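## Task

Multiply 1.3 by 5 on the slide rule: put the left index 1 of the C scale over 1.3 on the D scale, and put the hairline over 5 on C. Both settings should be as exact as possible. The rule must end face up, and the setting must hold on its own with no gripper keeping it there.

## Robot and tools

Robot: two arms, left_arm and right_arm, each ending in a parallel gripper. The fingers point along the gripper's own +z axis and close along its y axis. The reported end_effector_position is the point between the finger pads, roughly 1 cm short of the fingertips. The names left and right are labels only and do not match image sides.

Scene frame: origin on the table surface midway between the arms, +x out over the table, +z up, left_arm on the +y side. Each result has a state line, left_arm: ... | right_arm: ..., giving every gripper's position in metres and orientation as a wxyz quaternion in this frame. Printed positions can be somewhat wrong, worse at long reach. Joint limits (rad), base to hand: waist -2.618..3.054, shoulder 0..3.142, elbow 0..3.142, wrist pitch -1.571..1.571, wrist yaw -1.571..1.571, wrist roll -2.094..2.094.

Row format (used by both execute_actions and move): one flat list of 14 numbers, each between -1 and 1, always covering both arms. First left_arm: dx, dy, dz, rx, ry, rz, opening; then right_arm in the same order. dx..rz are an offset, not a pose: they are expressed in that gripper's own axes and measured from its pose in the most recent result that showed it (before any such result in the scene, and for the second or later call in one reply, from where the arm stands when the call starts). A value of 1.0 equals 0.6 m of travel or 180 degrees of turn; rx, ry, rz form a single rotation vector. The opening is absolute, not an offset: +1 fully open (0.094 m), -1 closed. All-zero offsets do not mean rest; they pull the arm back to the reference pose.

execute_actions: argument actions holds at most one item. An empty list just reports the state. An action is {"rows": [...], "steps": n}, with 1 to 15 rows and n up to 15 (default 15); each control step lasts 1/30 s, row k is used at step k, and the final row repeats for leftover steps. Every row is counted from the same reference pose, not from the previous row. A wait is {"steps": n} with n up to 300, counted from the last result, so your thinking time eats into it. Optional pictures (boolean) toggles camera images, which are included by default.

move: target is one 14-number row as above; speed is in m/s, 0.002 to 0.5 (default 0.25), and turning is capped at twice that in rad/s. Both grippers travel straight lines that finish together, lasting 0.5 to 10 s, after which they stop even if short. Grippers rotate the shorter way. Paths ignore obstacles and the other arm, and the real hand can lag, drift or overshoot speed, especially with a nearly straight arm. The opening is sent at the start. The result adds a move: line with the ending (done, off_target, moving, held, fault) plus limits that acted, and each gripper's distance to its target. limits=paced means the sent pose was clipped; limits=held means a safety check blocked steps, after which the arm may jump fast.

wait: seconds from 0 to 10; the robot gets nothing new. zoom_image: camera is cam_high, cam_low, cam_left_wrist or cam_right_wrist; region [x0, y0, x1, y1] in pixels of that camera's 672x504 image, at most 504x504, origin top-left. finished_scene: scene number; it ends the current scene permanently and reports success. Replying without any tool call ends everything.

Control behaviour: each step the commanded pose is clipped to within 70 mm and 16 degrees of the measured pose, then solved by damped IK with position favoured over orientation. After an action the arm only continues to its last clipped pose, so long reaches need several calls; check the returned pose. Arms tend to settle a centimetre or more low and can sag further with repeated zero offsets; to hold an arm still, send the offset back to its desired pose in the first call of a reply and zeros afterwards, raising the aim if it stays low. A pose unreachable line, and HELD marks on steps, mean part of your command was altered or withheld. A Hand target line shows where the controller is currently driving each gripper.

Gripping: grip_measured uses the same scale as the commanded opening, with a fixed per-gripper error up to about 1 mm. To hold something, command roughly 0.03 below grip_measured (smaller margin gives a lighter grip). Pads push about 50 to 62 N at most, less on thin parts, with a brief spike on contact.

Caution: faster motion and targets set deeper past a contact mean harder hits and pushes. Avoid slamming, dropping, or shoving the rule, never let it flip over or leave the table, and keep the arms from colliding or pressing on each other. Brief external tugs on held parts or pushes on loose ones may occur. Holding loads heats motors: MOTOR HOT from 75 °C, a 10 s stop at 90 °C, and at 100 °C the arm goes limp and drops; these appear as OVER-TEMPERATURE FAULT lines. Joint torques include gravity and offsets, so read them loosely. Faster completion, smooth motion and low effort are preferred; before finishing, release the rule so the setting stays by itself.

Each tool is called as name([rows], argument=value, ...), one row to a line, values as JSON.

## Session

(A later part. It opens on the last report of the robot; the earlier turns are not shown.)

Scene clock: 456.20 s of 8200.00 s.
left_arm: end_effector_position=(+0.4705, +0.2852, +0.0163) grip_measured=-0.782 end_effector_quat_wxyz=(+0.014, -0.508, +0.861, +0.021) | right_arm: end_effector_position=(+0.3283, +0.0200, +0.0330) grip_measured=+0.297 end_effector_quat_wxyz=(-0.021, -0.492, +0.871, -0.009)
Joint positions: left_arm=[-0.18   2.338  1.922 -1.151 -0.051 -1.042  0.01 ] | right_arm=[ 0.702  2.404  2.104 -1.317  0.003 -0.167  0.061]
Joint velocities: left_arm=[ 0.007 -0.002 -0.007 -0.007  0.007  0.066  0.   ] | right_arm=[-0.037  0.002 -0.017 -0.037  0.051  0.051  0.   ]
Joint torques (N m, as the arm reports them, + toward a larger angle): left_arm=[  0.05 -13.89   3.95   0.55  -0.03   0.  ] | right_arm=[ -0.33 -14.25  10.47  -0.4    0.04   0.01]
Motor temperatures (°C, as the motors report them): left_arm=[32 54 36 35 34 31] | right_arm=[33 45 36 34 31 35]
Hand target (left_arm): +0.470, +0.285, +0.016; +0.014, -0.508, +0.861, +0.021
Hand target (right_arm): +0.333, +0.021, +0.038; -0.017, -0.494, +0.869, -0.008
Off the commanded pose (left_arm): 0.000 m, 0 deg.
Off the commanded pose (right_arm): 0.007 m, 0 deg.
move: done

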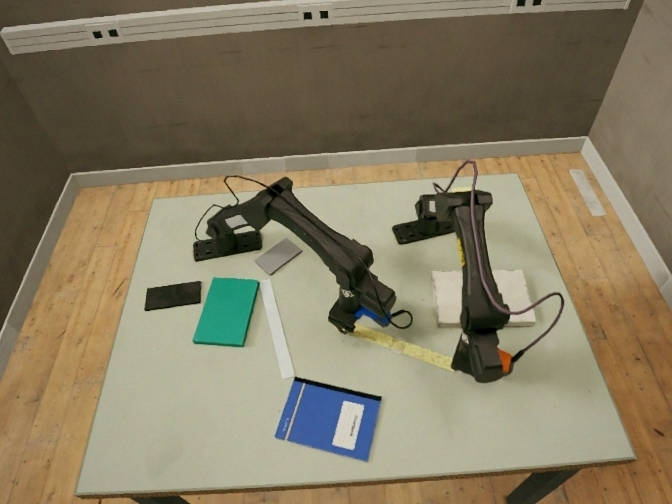

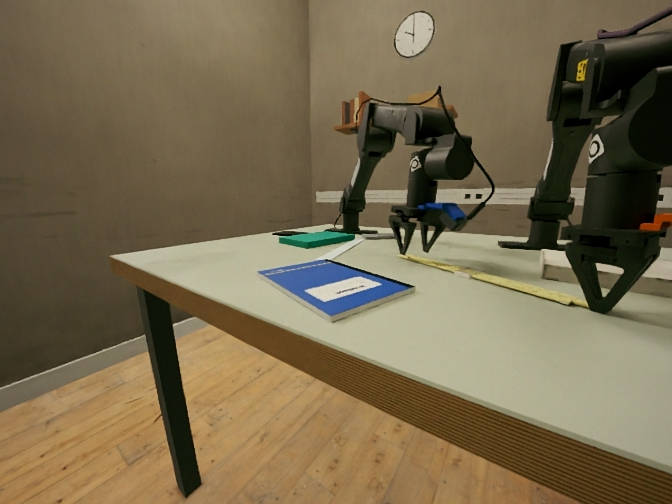

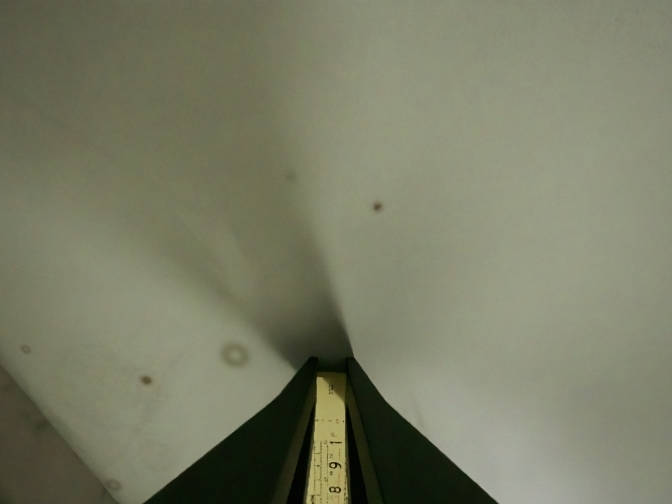

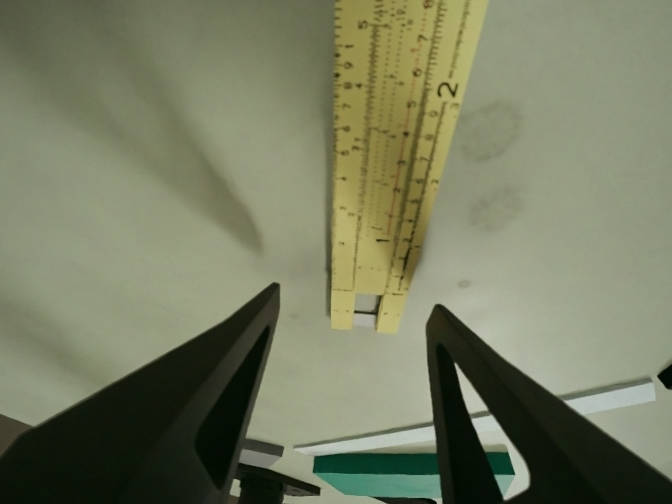

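execute_actions(actions=[])

Scene clock: 465.93 s of 8200.00 s.
left_arm: end_effector_position=(+0.4705, +0.2852, +0.0163) grip_measured=-0.782 end_effector_quat_wxyz=(+0.014, -0.508, +0.861, +0.021) | right_arm: end_effector_position=(+0.3282, +0.0199, +0.0330) grip_measured=+0.297 end_effector_quat_wxyz=(-0.021, -0.492, +0.870, -0.009)
Joint positions: left_arm=[-0.18   2.338  1.922 -1.151 -0.051 -1.042  0.01 ] | right_arm=[ 0.702  2.404  2.104 -1.317  0.003 -0.168  0.061]
Joint velocities: left_arm=[ 0.002  0.012 -0.002 -0.037  0.037  0.022  0.001] | right_arm=[ 0.007 -0.012 -0.002 -0.066  0.037 -0.037 -0.   ]
Joint torques (N m, as the arm reports them, + toward a larger angle): left_arm=[ -0.03 -13.92   3.86   0.55  -0.05   0.  ] | right_arm=[ -0.34 -14.29  10.42  -0.34   0.03  -0.09]
Motor temperatures (°C, as the motors report them): left_arm=[32 54 36 35 34 31] | right_arm=[33 45 37 34 31 35]
Hand target (left_arm): +0.470, +0.285, +0.016; +0.014, -0.508, +0.861, +0.021
Hand target (right_arm): +0.333, +0.021, +0.038; -0.017, -0.494, +0.869, -0.008
Off the commanded pose (left_arm): 0.000 m, 0 deg.
Off the commanded pose (right_arm): 0.007 m, 0 deg.
Steps of this call (steps 1 to 90: nothing new was sent; then 6.73 s passed at rest). Readings (end_effector_position):
1: left_arm (+0.4705, +0.2852, +0.0163) | right_arm (+0.3282, +0.0199, +0.0330)
2: left_arm (+0.4705, +0.2852, +0.0163) | right_arm (+0.3282, +0.0199, +0.0330)
4: left_arm (+0.4705, +0.2852, +0.0163) | right_arm (+0.3282, +0.0199, +0.0330)
8: left_arm (+0.4705, +0.2852, +0.0163) | right_arm (+0.3282, +0.0199, +0.0330)
90: the state above

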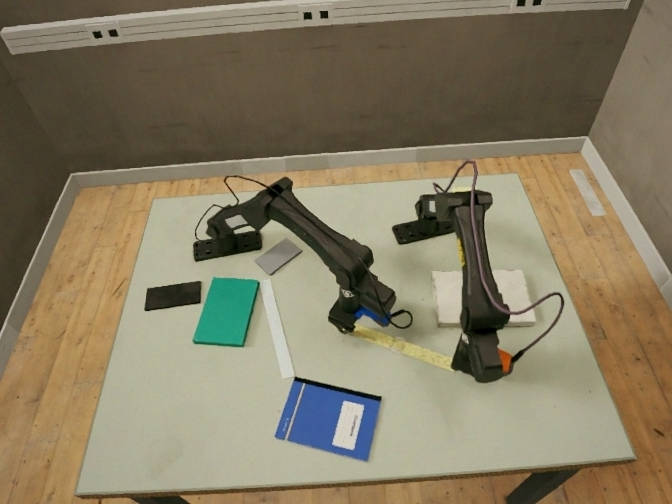

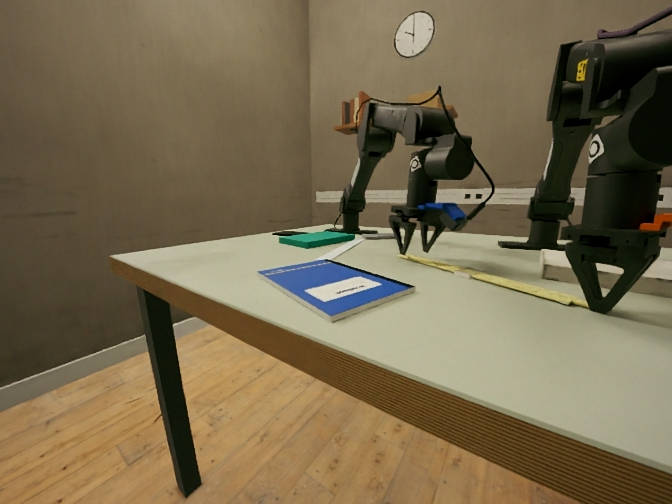

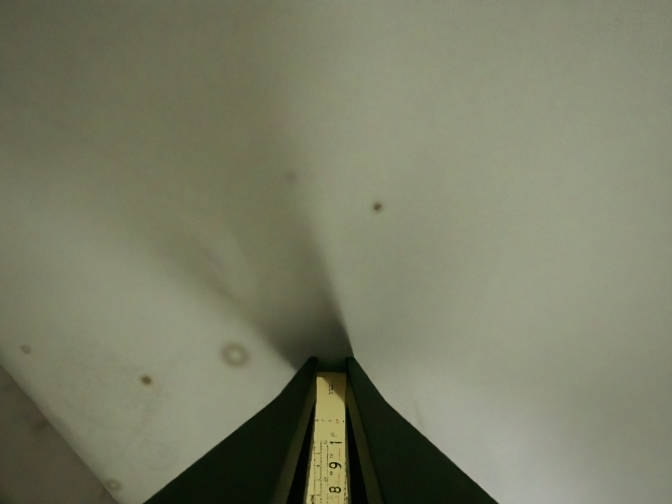

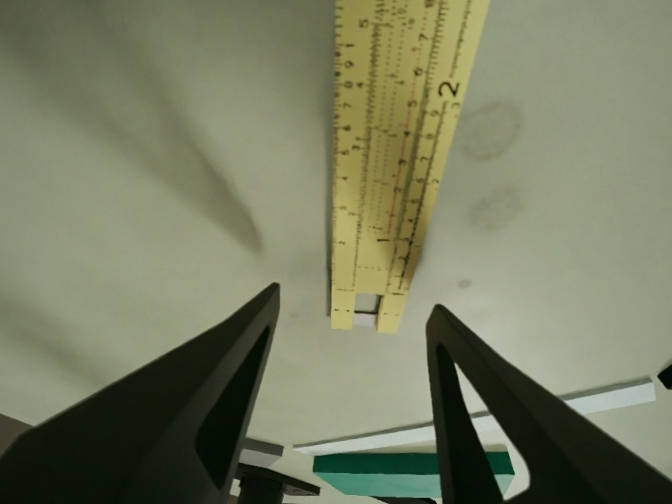

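move(target=[0,0,0,0,0,0,-0.88,-0.035,-0.006,0.026,0,0,0,0.3], speed=0.05)

Scene clock: 469.53 s of 8200.00 s.
left_arm: end_effector_position=(+0.4705, +0.2852, +0.0163) grip_measured=-0.782 end_effector_quat_wxyz=(+0.014, -0.508, +0.861, +0.021) | right_arm: end_effector_position=(+0.3382, +0.0321, +0.0215) grip_measured=+0.297 end_effector_quat_wxyz=(-0.023, -0.492, +0.870, -0.008)
Joint positions: left_arm=[-0.18   2.338  1.922 -1.151 -0.051 -1.042  0.01 ] | right_arm=[ 0.702  2.499  2.23  -1.35   0.    -0.168  0.061]
Joint velocities: left_arm=[ 0.002 -0.017 -0.007  0.037  0.022  0.007  0.   ] | right_arm=[-0.017 -0.007  0.017 -0.022 -0.051 -0.081 -0.001]
Joint torques (N m, as the arm reports them, + toward a larger angle): left_arm=[  0.09 -13.93   3.97   0.57  -0.03  -0.01] | right_arm=[ -0.04 -13.54   9.06  -0.12   0.06   0.  ]
Motor temperatures (°C, as the motors report them): left_arm=[32 54 36 35 34 31] | right_arm=[33 45 37 34 31 35]
Hand target (left_arm): +0.470, +0.285, +0.016; +0.014, -0.508, +0.861, +0.021
Hand target (right_arm): +0.342, +0.035, +0.016; -0.021, -0.492, +0.870, -0.009
Off the commanded pose (left_arm): 0.000 m, 0 deg.
Off the commanded pose (right_arm): 0.007 m, 0 deg.
move: done

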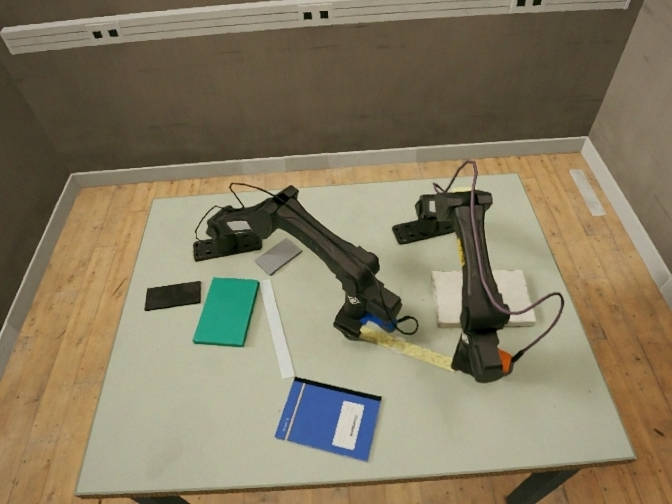

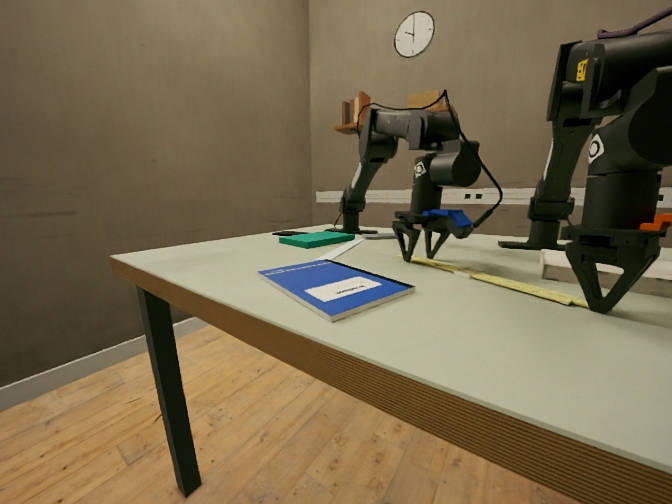

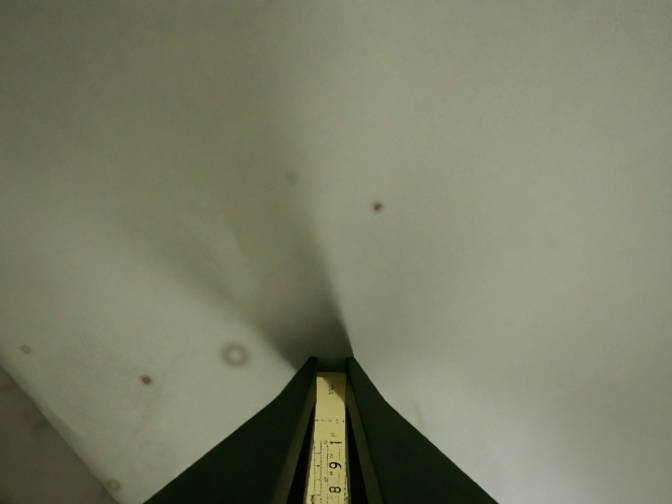

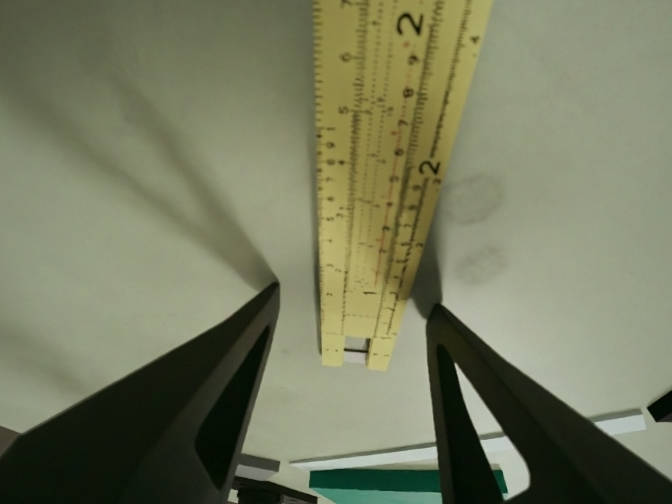

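move(target=[0,0,0,0,0,0,-0.88,0,-0.004,0.006,0,0,0,-0.4], speed=0.03)

Scene clock: 473.67 s of 8200.00 s.
left_arm: end_effector_position=(+0.4705, +0.2852, +0.0163) grip_measured=-0.782 end_effector_quat_wxyz=(+0.014, -0.508, +0.861, +0.021) | right_arm: end_effector_position=(+0.3379, +0.0324, +0.0215) grip_measured=-0.370 end_effector_quat_wxyz=(-0.023, -0.495, +0.869, -0.007)
Joint positions: left_arm=[-0.18   2.338  1.922 -1.151 -0.051 -1.042  0.01 ] | right_arm=[ 0.702  2.5    2.231 -1.351 -0.002 -0.174  0.03 ]
Joint velocities: left_arm=[ 0.002  0.002 -0.012  0.051 -0.007 -0.007 -0.   ] | right_arm=[ 0.007  0.002 -0.007  0.007 -0.007 -0.081 -0.001]
Joint torques (N m, as the arm reports them, + toward a larger angle): left_arm=[  0.12 -13.96   3.92   0.58  -0.02  -0.03] | right_arm=[ -0.48 -15.67   6.02  -0.11   0.03   0.04]
Motor temperatures (°C, as the motors report them): left_arm=[32 54 36 35 34 31] | right_arm=[33 45 37 34 31 35]
Hand target (left_arm): +0.470, +0.285, +0.016; +0.014, -0.508, +0.861, +0.021
Hand target (right_arm): +0.340, +0.031, +0.018; -0.023, -0.492, +0.870, -0.008
Off the commanded pose (left_arm): 0.000 m, 0 deg.
Off the commanded pose (right_arm): 0.005 m, 0 deg.
After step 90, 0.43 s passed at rest.
move: done

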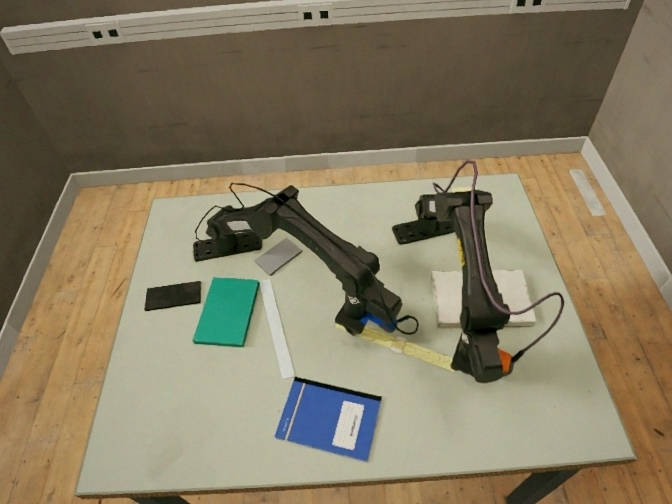

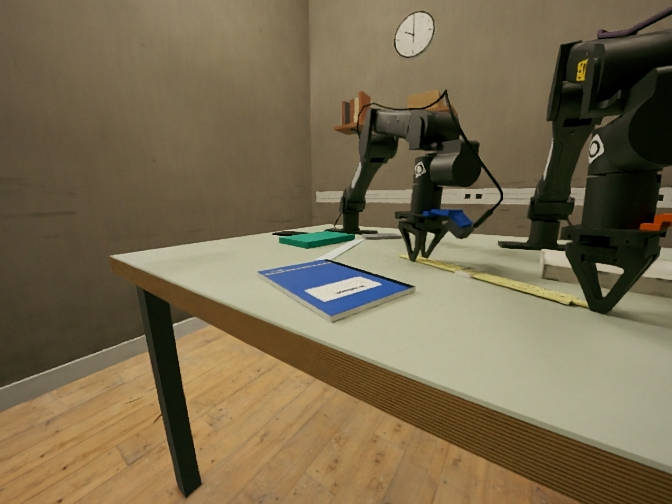

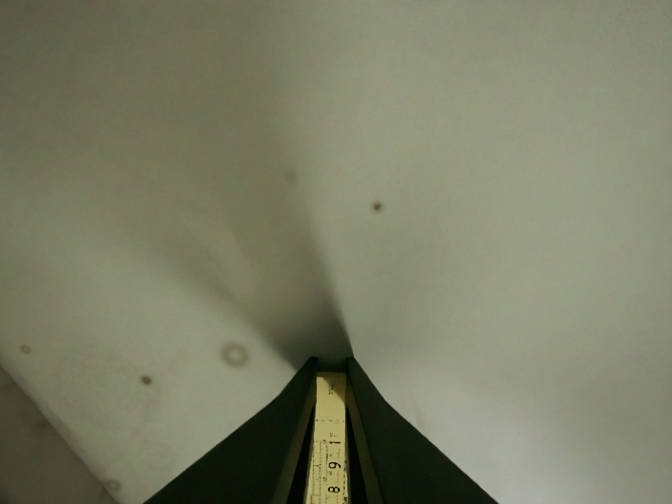

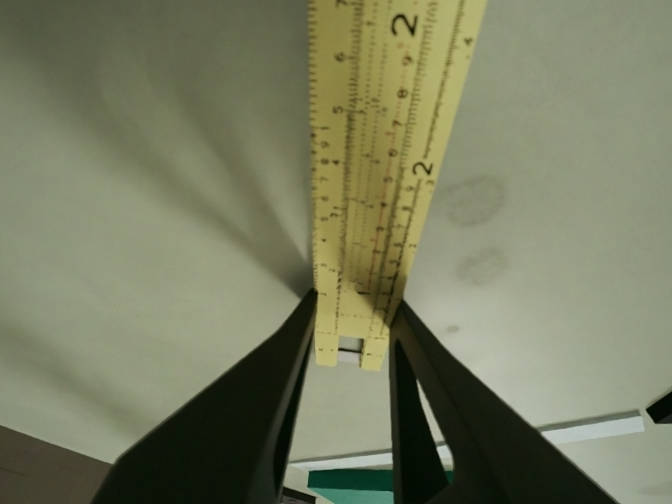

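Gripped. Checking the slide index.

zoom_image(camera="cam_right_wrist", region=[310,170,450,310])

Region (310, 170, 450, 310) of cam_right_wrist's 672x504 image, scaled by 3.600, with more detail than that image has.

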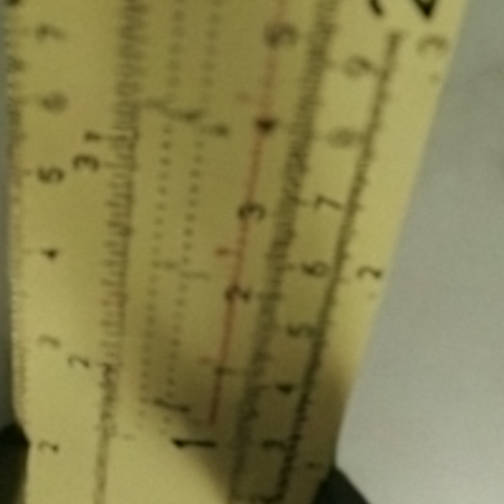

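execute_actions([
  {"rows":[[-0.05,0,0,0,0,0,-0.88,0.03,0,0,0,0,0,-0.4],[-0.05,0,0,0,0,0,-0.88,0.03,0,0,0,0,0,-0.4],[-0.05,0,0,0,0,0,-0.88,0.03,0,0,0,0,0,-0.4],[0,0,0,0,0,0,-0.88,0,0,0,0,0,0,-0.4]],"steps":15},
])

zoom_image(camera="cam_right_wrist", region=[340,240,420,320])

Scene clock: 478.37 s of 8200.00 s.
left_arm: end_effector_position=(+0.4727, +0.2877, +0.0159) grip_measured=-0.782 end_effector_quat_wxyz=(+0.011, -0.507, +0.862, +0.017) | right_arm: end_effector_position=(+0.3365, +0.0310, +0.0218) grip_measured=-0.370 end_effector_quat_wxyz=(-0.022, -0.495, +0.868, -0.006)
Joint positions: left_arm=[-0.171  2.351  1.943 -1.16  -0.04  -1.03   0.01 ] | right_arm=[ 0.702  2.483  2.203 -1.336 -0.003 -0.175  0.03 ]
Joint velocities: left_arm=[-0.002 -0.017 -0.002  0.007 -0.022 -0.022  0.001] | right_arm=[-0.007  0.002 -0.007 -0.007 -0.037 -0.037 -0.   ]
Joint torques (N m, as the arm reports them, + toward a larger angle): left_arm=[ -0.81 -14.92   2.65   0.69  -0.12  -0.1 ] | right_arm=[  0.19 -14.42   9.63  -0.3    0.08   0.01]
Motor temperatures (°C, as the motors report them): left_arm=[32 54 36 35 34 31] | right_arm=[33 46 37 34 31 35]
Hand target (left_arm): +0.471, +0.285, +0.016; +0.014, -0.508, +0.861, +0.021
Hand target (right_arm): +0.338, +0.032, +0.022; -0.023, -0.495, +0.869, -0.007
Off the commanded pose (left_arm): 0.003 m, 1 deg.
Off the commanded pose (right_arm): 0.002 m, 0 deg.
Steps of this call (steps 1 to 90: nothing new was sent; then 1.20 s passed at rest; steps 91 to 105: all 15 steps of this action). Readings (end_effector_position):
91: left_arm (+0.4711, +0.2866, +0.0167) | right_arm (+0.3372, +0.0316, +0.0217)
92: left_arm (+0.4728, +0.2860, +0.0163) | right_arm (+0.3362, +0.0308, +0.0224)
94: left_arm (+0.4731, +0.2856, +0.0158) | right_arm (+0.3355, +0.0301, +0.0241)
98: left_arm (+0.4726, +0.2876, +0.0158) | right_arm (+0.3366, +0.0311, +0.0223)
105: the state above

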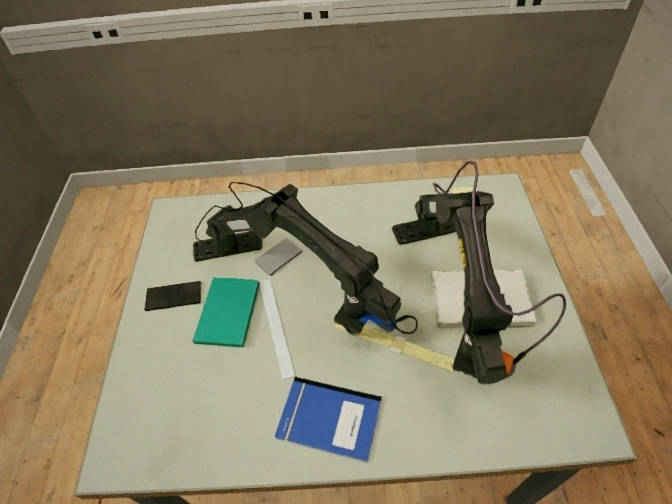

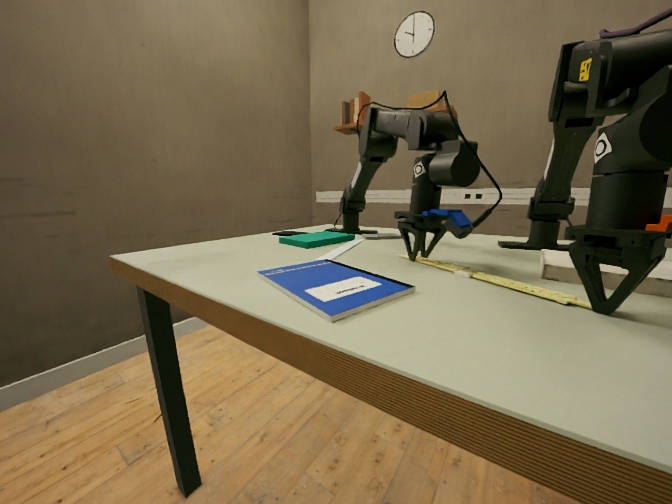

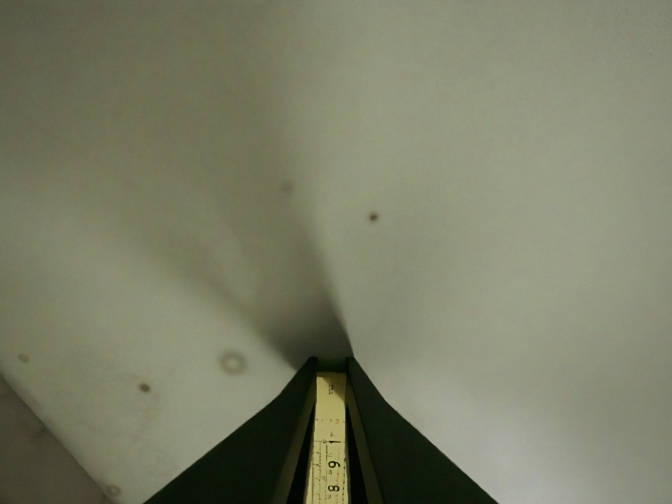

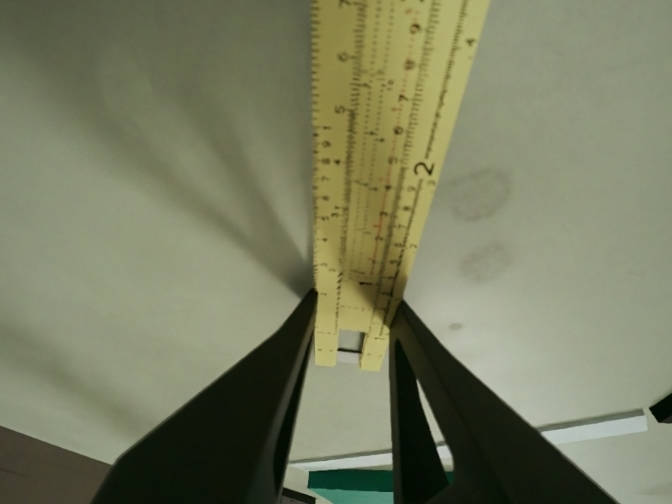

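Region (340, 240, 420, 320) of cam_right_wrist's 672x504 image, scaled by 6.300, with more detail than that image has.

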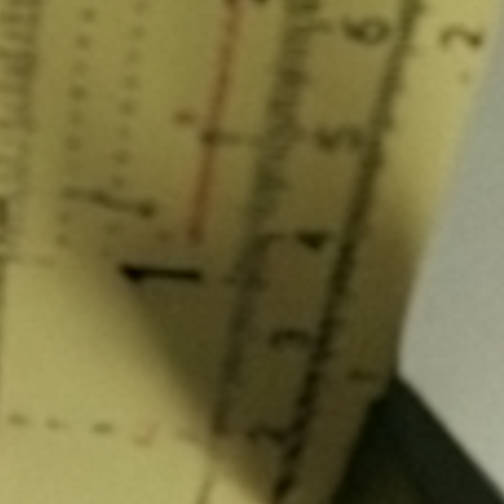

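execute_actions([
  {"rows":[[0.05,0,0,0,0,0,-0.88,-0.03,0,0,0,0,0,-0.4],[0.05,0,0,0,0,0,-0.88,-0.03,0,0,0,0,0,-0.4],[-0.003,0,0,0,0,0,-0.88,0,0,0,0,0,0,-0.4]],"steps":15},
])

zoom_image(camera="cam_right_wrist", region=[340,240,420,320])

Scene clock: 484.03 s of 8200.00 s.
left_arm: end_effector_position=(+0.4724, +0.2848, +0.0161) grip_measured=-0.782 end_effector_quat_wxyz=(+0.013, -0.506, +0.862, +0.016) | right_arm: end_effector_position=(+0.3370, +0.0308, +0.0218) grip_measured=-0.370 end_effector_quat_wxyz=(-0.026, -0.496, +0.868, -0.009)
Joint positions: left_arm=[-0.177  2.342  1.928 -1.149 -0.041 -1.034  0.01 ] | right_arm=[ 0.702  2.498  2.23  -1.357  0.    -0.177  0.03 ]
Joint velocities: left_arm=[-0.027 -0.012  0.007 -0.051 -0.081 -0.051  0.001] | right_arm=[-0.007 -0.002 -0.012  0.022 -0.022 -0.022  0.   ]
Joint torques (N m, as the arm reports them, + toward a larger angle): left_arm=[  0.99 -13.09   5.37   0.43   0.03   0.05] | right_arm=[  0.25 -16.99   4.8   -0.03  -0.01   0.01]
Motor temperatures (°C, as the motors report them): left_arm=[32 54 35 35 34 31] | right_arm=[33 46 37 34 31 35]
Hand target (left_arm): +0.473, +0.289, +0.016; +0.011, -0.507, +0.862, +0.017
Hand target (right_arm): +0.337, +0.031, +0.022; -0.022, -0.495, +0.868, -0.007
Off the commanded pose (left_arm): 0.005 m, 0 deg.
Off the commanded pose (right_arm): 0.001 m, 1 deg.
Steps of this call (steps 1 to 90: nothing new was sent; then 2.17 s passed at rest; steps 91 to 105: all 15 steps of this action). Readings (end_effector_position):
91: left_arm (+0.4720, +0.2864, +0.0157) | right_arm (+0.3372, +0.0317, +0.0221)
92: left_arm (+0.4711, +0.2867, +0.0158) | right_arm (+0.3382, +0.0324, +0.0223)
94: left_arm (+0.4719, +0.2859, +0.0168) | right_arm (+0.3369, +0.0306, +0.0226)
98: left_arm (+0.4724, +0.2848, +0.0161) | right_arm (+0.3369, +0.0306, +0.0218)
105: the state above

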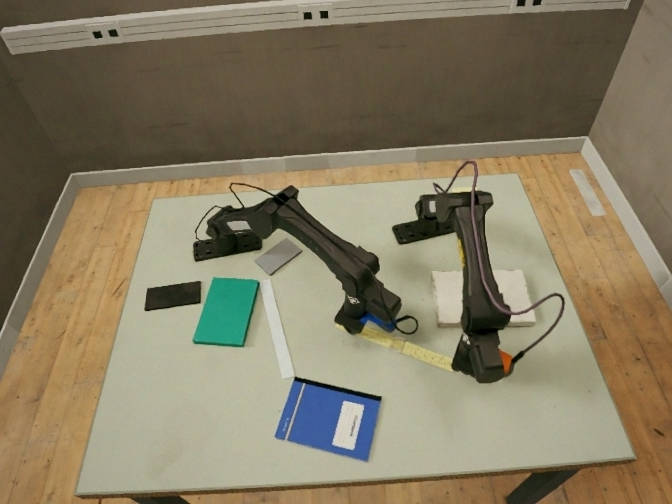

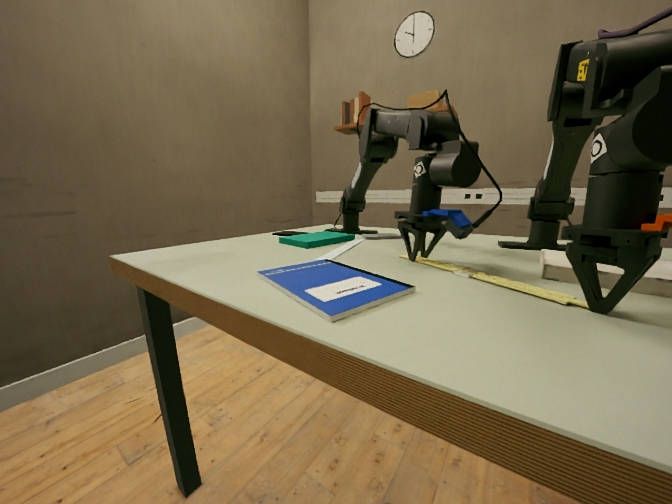

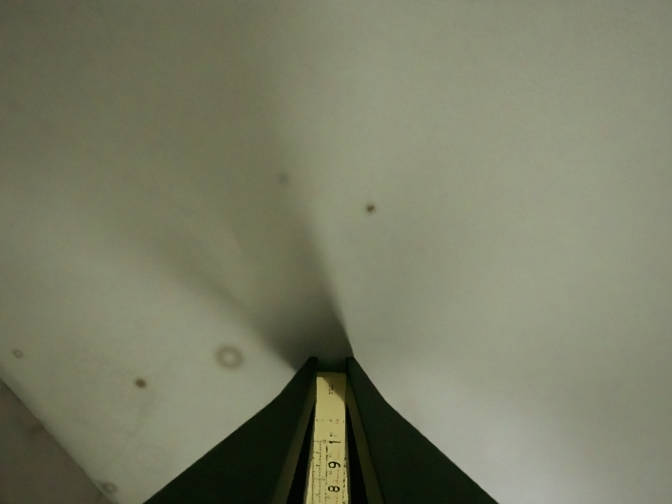

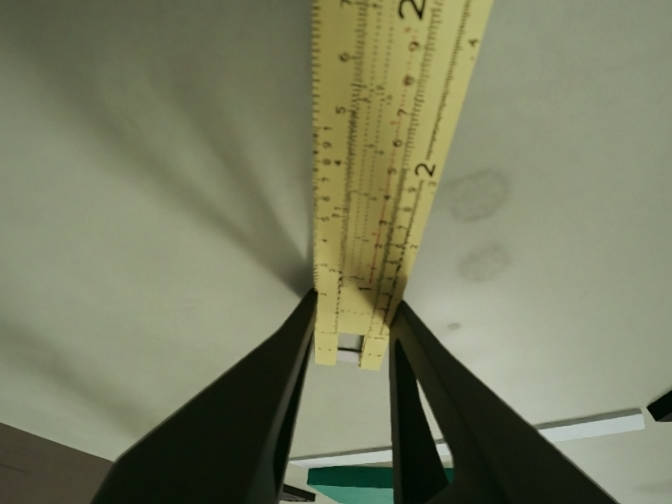

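Region (340, 240, 420, 320) of cam_right_wrist's 672x504 image, scaled by 6.300, with more detail than that image has.

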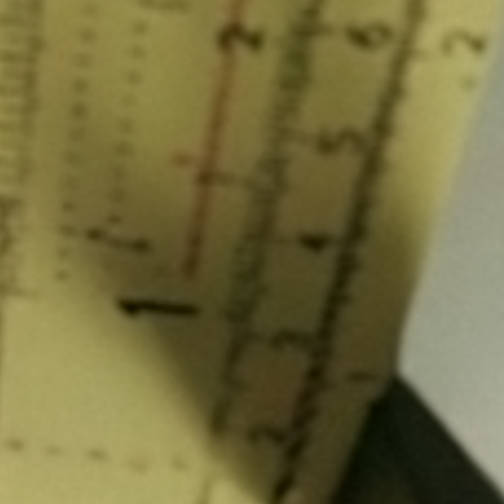

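execute_actions([
  {"rows":[[0.05,0,0,0,0,0,-0.88,-0.03,0,0,0,0,0,-0.4],[0.03,0,0,0,0,0,-0.88,-0.015,0,0,0,0,0,-0.4],[0,0,0,0,0,0,-0.88,0,0,0,0,0,0,-0.4]],"steps":15},
])

zoom_image(camera="cam_right_wrist", region=[340,240,420,320])

Scene clock: 488.97 s of 8200.00 s.
left_arm: end_effector_position=(+0.4710, +0.2836, +0.0161) grip_measured=-0.782 end_effector_quat_wxyz=(+0.018, -0.506, +0.862, +0.019) | right_arm: end_effector_position=(+0.3374, +0.0306, +0.0217) grip_measured=-0.370 end_effector_quat_wxyz=(-0.029, -0.496, +0.868, -0.012)
Joint positions: left_arm=[-0.184  2.33   1.907 -1.135 -0.05  -1.042  0.01 ] | right_arm=[ 0.702  2.512  2.254 -1.376  0.003 -0.178  0.03 ]
Joint velocities: left_arm=[ 0.007 -0.007 -0.017 -0.051  0.037  0.022  0.   ] | right_arm=[-0.007  0.007 -0.012 -0.007 -0.095 -0.051  0.   ]
Joint torques (N m, as the arm reports them, + toward a larger angle): left_arm=[  0.76 -12.93   5.37   0.44   0.1    0.09] | right_arm=[ -0.11 -16.82   4.99  -0.05   0.05   0.01]
Motor temperatures (°C, as the motors report them): left_arm=[32 54 36 35 34 31] | right_arm=[33 46 37 34 31 35]
Hand target (left_arm): +0.472, +0.285, +0.016; +0.014, -0.506, +0.862, +0.016
Hand target (right_arm): +0.337, +0.031, +0.022; -0.026, -0.496, +0.868, -0.010
Off the commanded pose (left_arm): 0.002 m, 1 deg.
Off the commanded pose (right_arm): 0.000 m, 1 deg.
Steps of this call (steps 1 to 90: nothing new was sent; then 1.43 s passed at rest; steps 91 to 105: all 15 steps of this action). Readings (end_effector_position):
91: left_arm (+0.4716, +0.2835, +0.0156) | right_arm (+0.3377, +0.0315, +0.0222)
92: left_arm (+0.4709, +0.2844, +0.0161) | right_arm (+0.3386, +0.0319, +0.0219)
94: left_arm (+0.4710, +0.2839, +0.0162) | right_arm (+0.3375, +0.0306, +0.0216)
98: left_arm (+0.4711, +0.2836, +0.0163) | right_arm (+0.3374, +0.0306, +0.0217)
105: the state above

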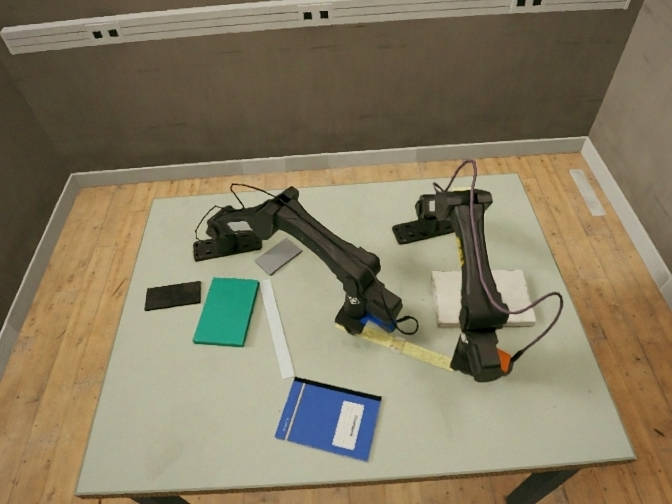

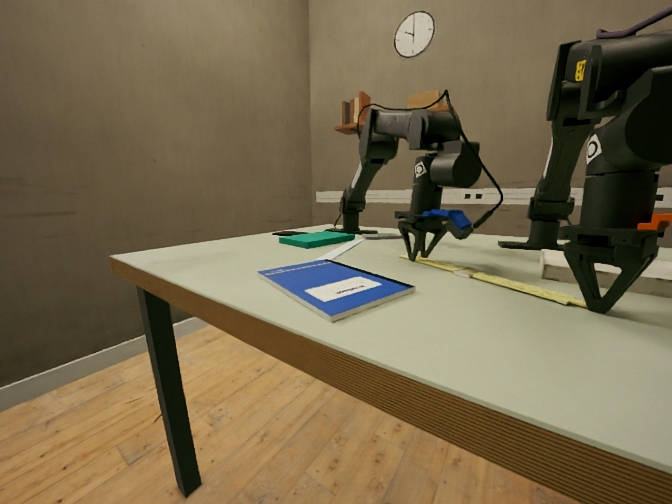

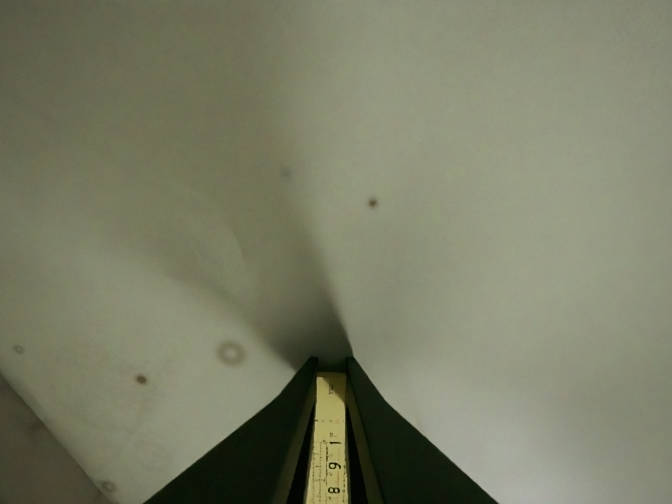

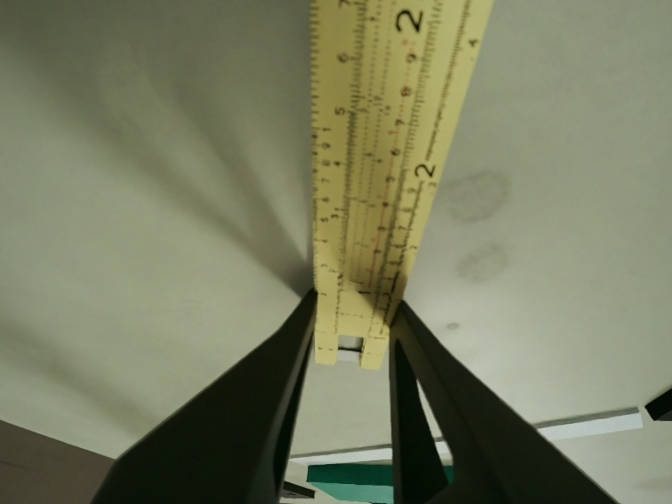

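Region (340, 240, 420, 320) of cam_right_wrist's 672x504 image, scaled by 6.300, with more detail than that image has.

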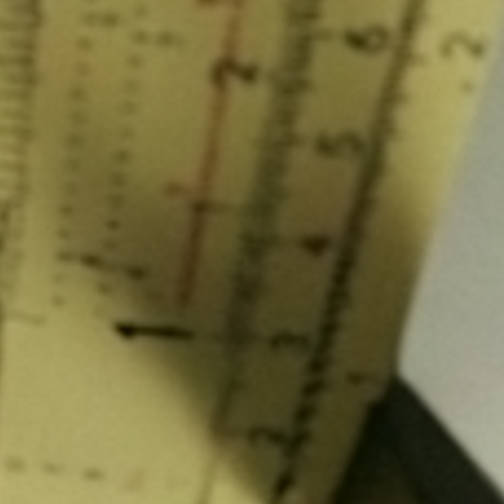

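move(target=[0,0,0,0,0,0,-0.3,0,0,0,0,0,0,-0.4])

move(target=[0,0,-0.1,0,0,0,-0.07,0,0,0,0,0,0,-0.4], speed=0.15)

Scene clock: 492.20 s of 8200.00 s.
left_arm: end_effector_position=(+0.4704, +0.2836, +0.0161) grip_measured=-0.302 end_effector_quat_wxyz=(+0.017, -0.506, +0.862, +0.019) | right_arm: end_effector_position=(+0.3374, +0.0306, +0.0217) grip_measured=-0.370 end_effector_quat_wxyz=(-0.029, -0.496, +0.868, -0.012)
Joint positions: left_arm=[-0.184  2.33   1.907 -1.137 -0.051 -1.042  0.033] | right_arm=[ 0.702  2.512  2.254 -1.376  0.003 -0.178  0.03 ]
Joint velocities: left_arm=[-0.002 -0.012  0.007 -0.037 -0.051 -0.037 -0.001] | right_arm=[-0.017 -0.012 -0.007 -0.066 -0.037 -0.051 -0.001]
Joint torques (N m, as the arm reports them, + toward a larger angle): left_arm=[ -0.06 -13.89   3.87   0.62  -0.01  -0.03] | right_arm=[  0.02 -15.72   6.94  -0.26  -0.05   0.04]
Motor temperatures (°C, as the motors report them): left_arm=[32 54 36 35 34 31] | right_arm=[33 46 37 34 31 35]
Hand target (left_arm): +0.471, +0.284, +0.016; +0.018, -0.506, +0.862, +0.019
Hand target (right_arm): +0.337, +0.031, +0.022; -0.029, -0.496, +0.868, -0.012
Off the commanded pose (left_arm): 0.001 m, 0 deg.
Off the commanded pose (right_arm): 0.000 m, 0 deg.
move: done

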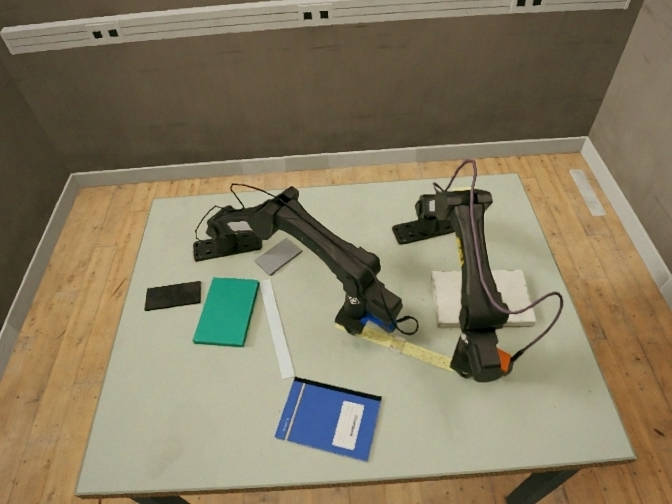

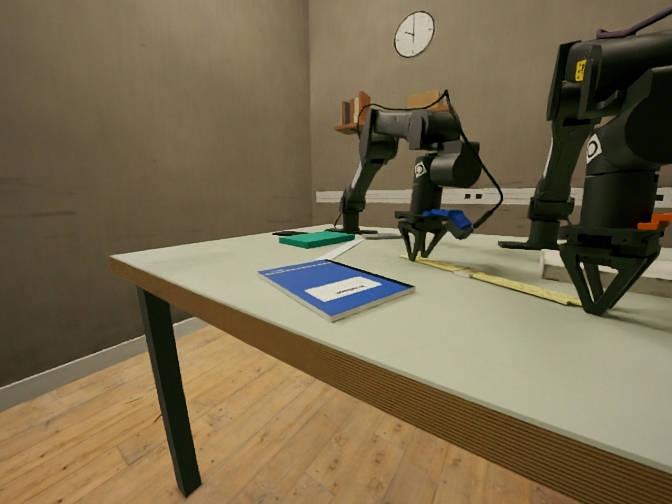

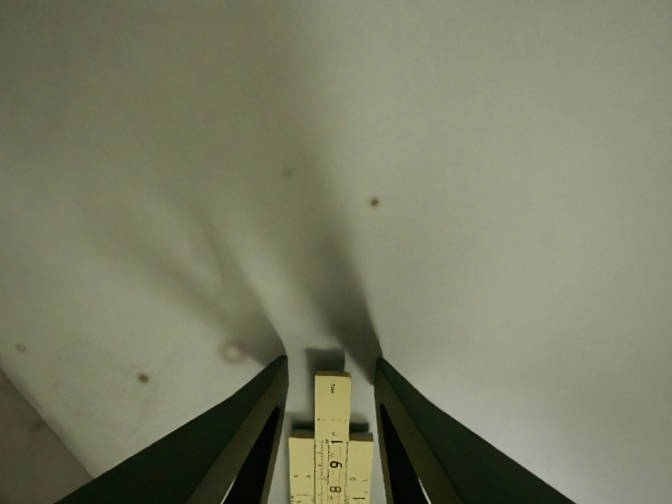

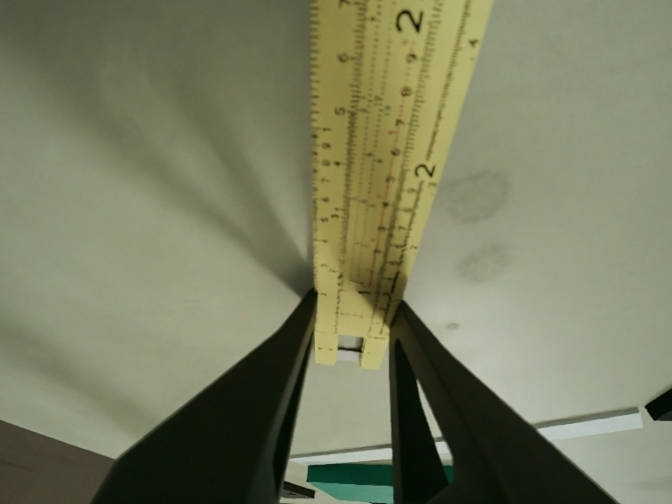

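Scene clock: 493.27 s of 8200.00 s.
left_arm: end_effector_position=(+0.4639, +0.2834, +0.0576) grip_measured=-0.072 end_effector_quat_wxyz=(-0.001, -0.506, +0.862, +0.029) | right_arm: end_effector_position=(+0.3374, +0.0306, +0.0217) grip_measured=-0.370 end_effector_quat_wxyz=(-0.029, -0.496, +0.868, -0.012)
Joint positions: left_arm=[-0.184  2.328  2.069 -1.342 -0.05  -1.042  0.044] | right_arm=[ 0.702  2.512  2.254 -1.376  0.003 -0.178  0.03 ]
Joint velocities: left_arm=[-0.002 -0.007 -0.012  0.037  0.066 -0.022 -0.002] | right_arm=[-0.002 -0.002  0.007 -0.022 -0.007  0.022 -0.   ]
Joint torques (N m, as the arm reports them, + toward a larger angle): left_arm=[ -0.41 -16.17   5.9    0.41  -0.06  -0.08] | right_arm=[  0.31 -15.64   7.31  -0.21   0.05   0.04]
Motor temperatures (°C, as the motors report them): left_arm=[32 54 36 35 34 31] | right_arm=[33 46 37 34 31 35]
Hand target (left_arm): +0.469, +0.281, +0.076; +0.017, -0.506, +0.862, +0.019
Hand target (right_arm): +0.337, +0.031, +0.022; -0.029, -0.496, +0.868, -0.012
Off the commanded pose (left_arm): 0.020 m, 2 deg.
Off the commanded pose (right_arm): 0.000 m, 0 deg.
move: off_target (left_arm)

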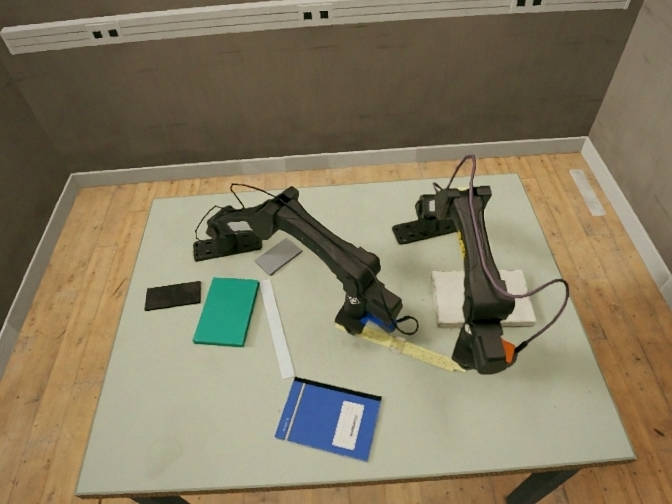

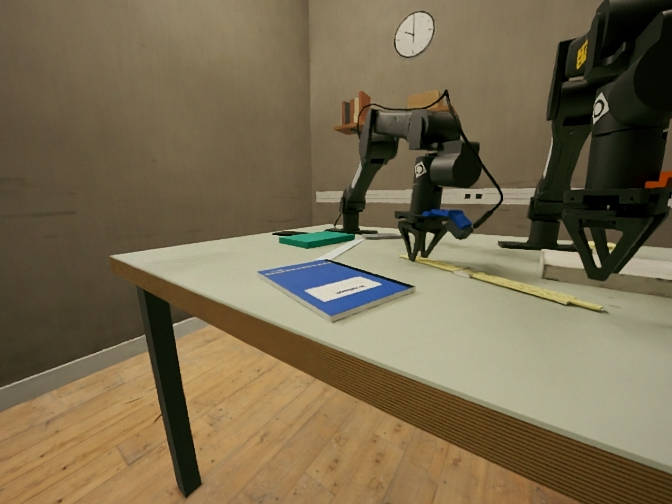

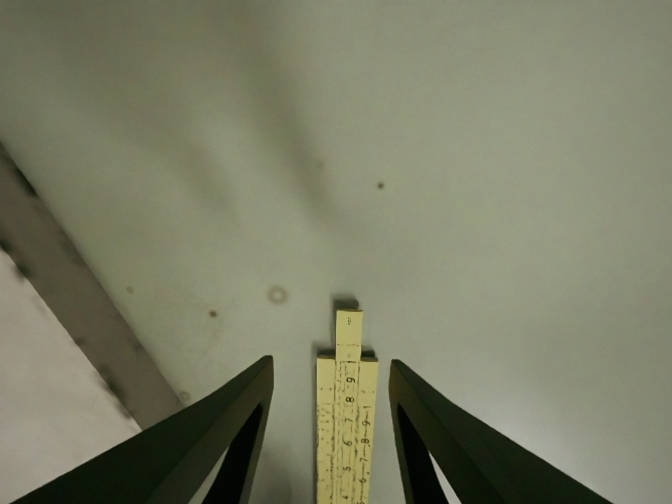

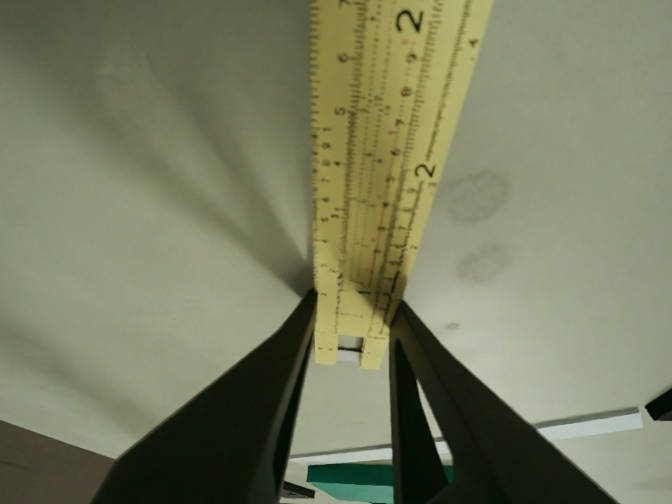

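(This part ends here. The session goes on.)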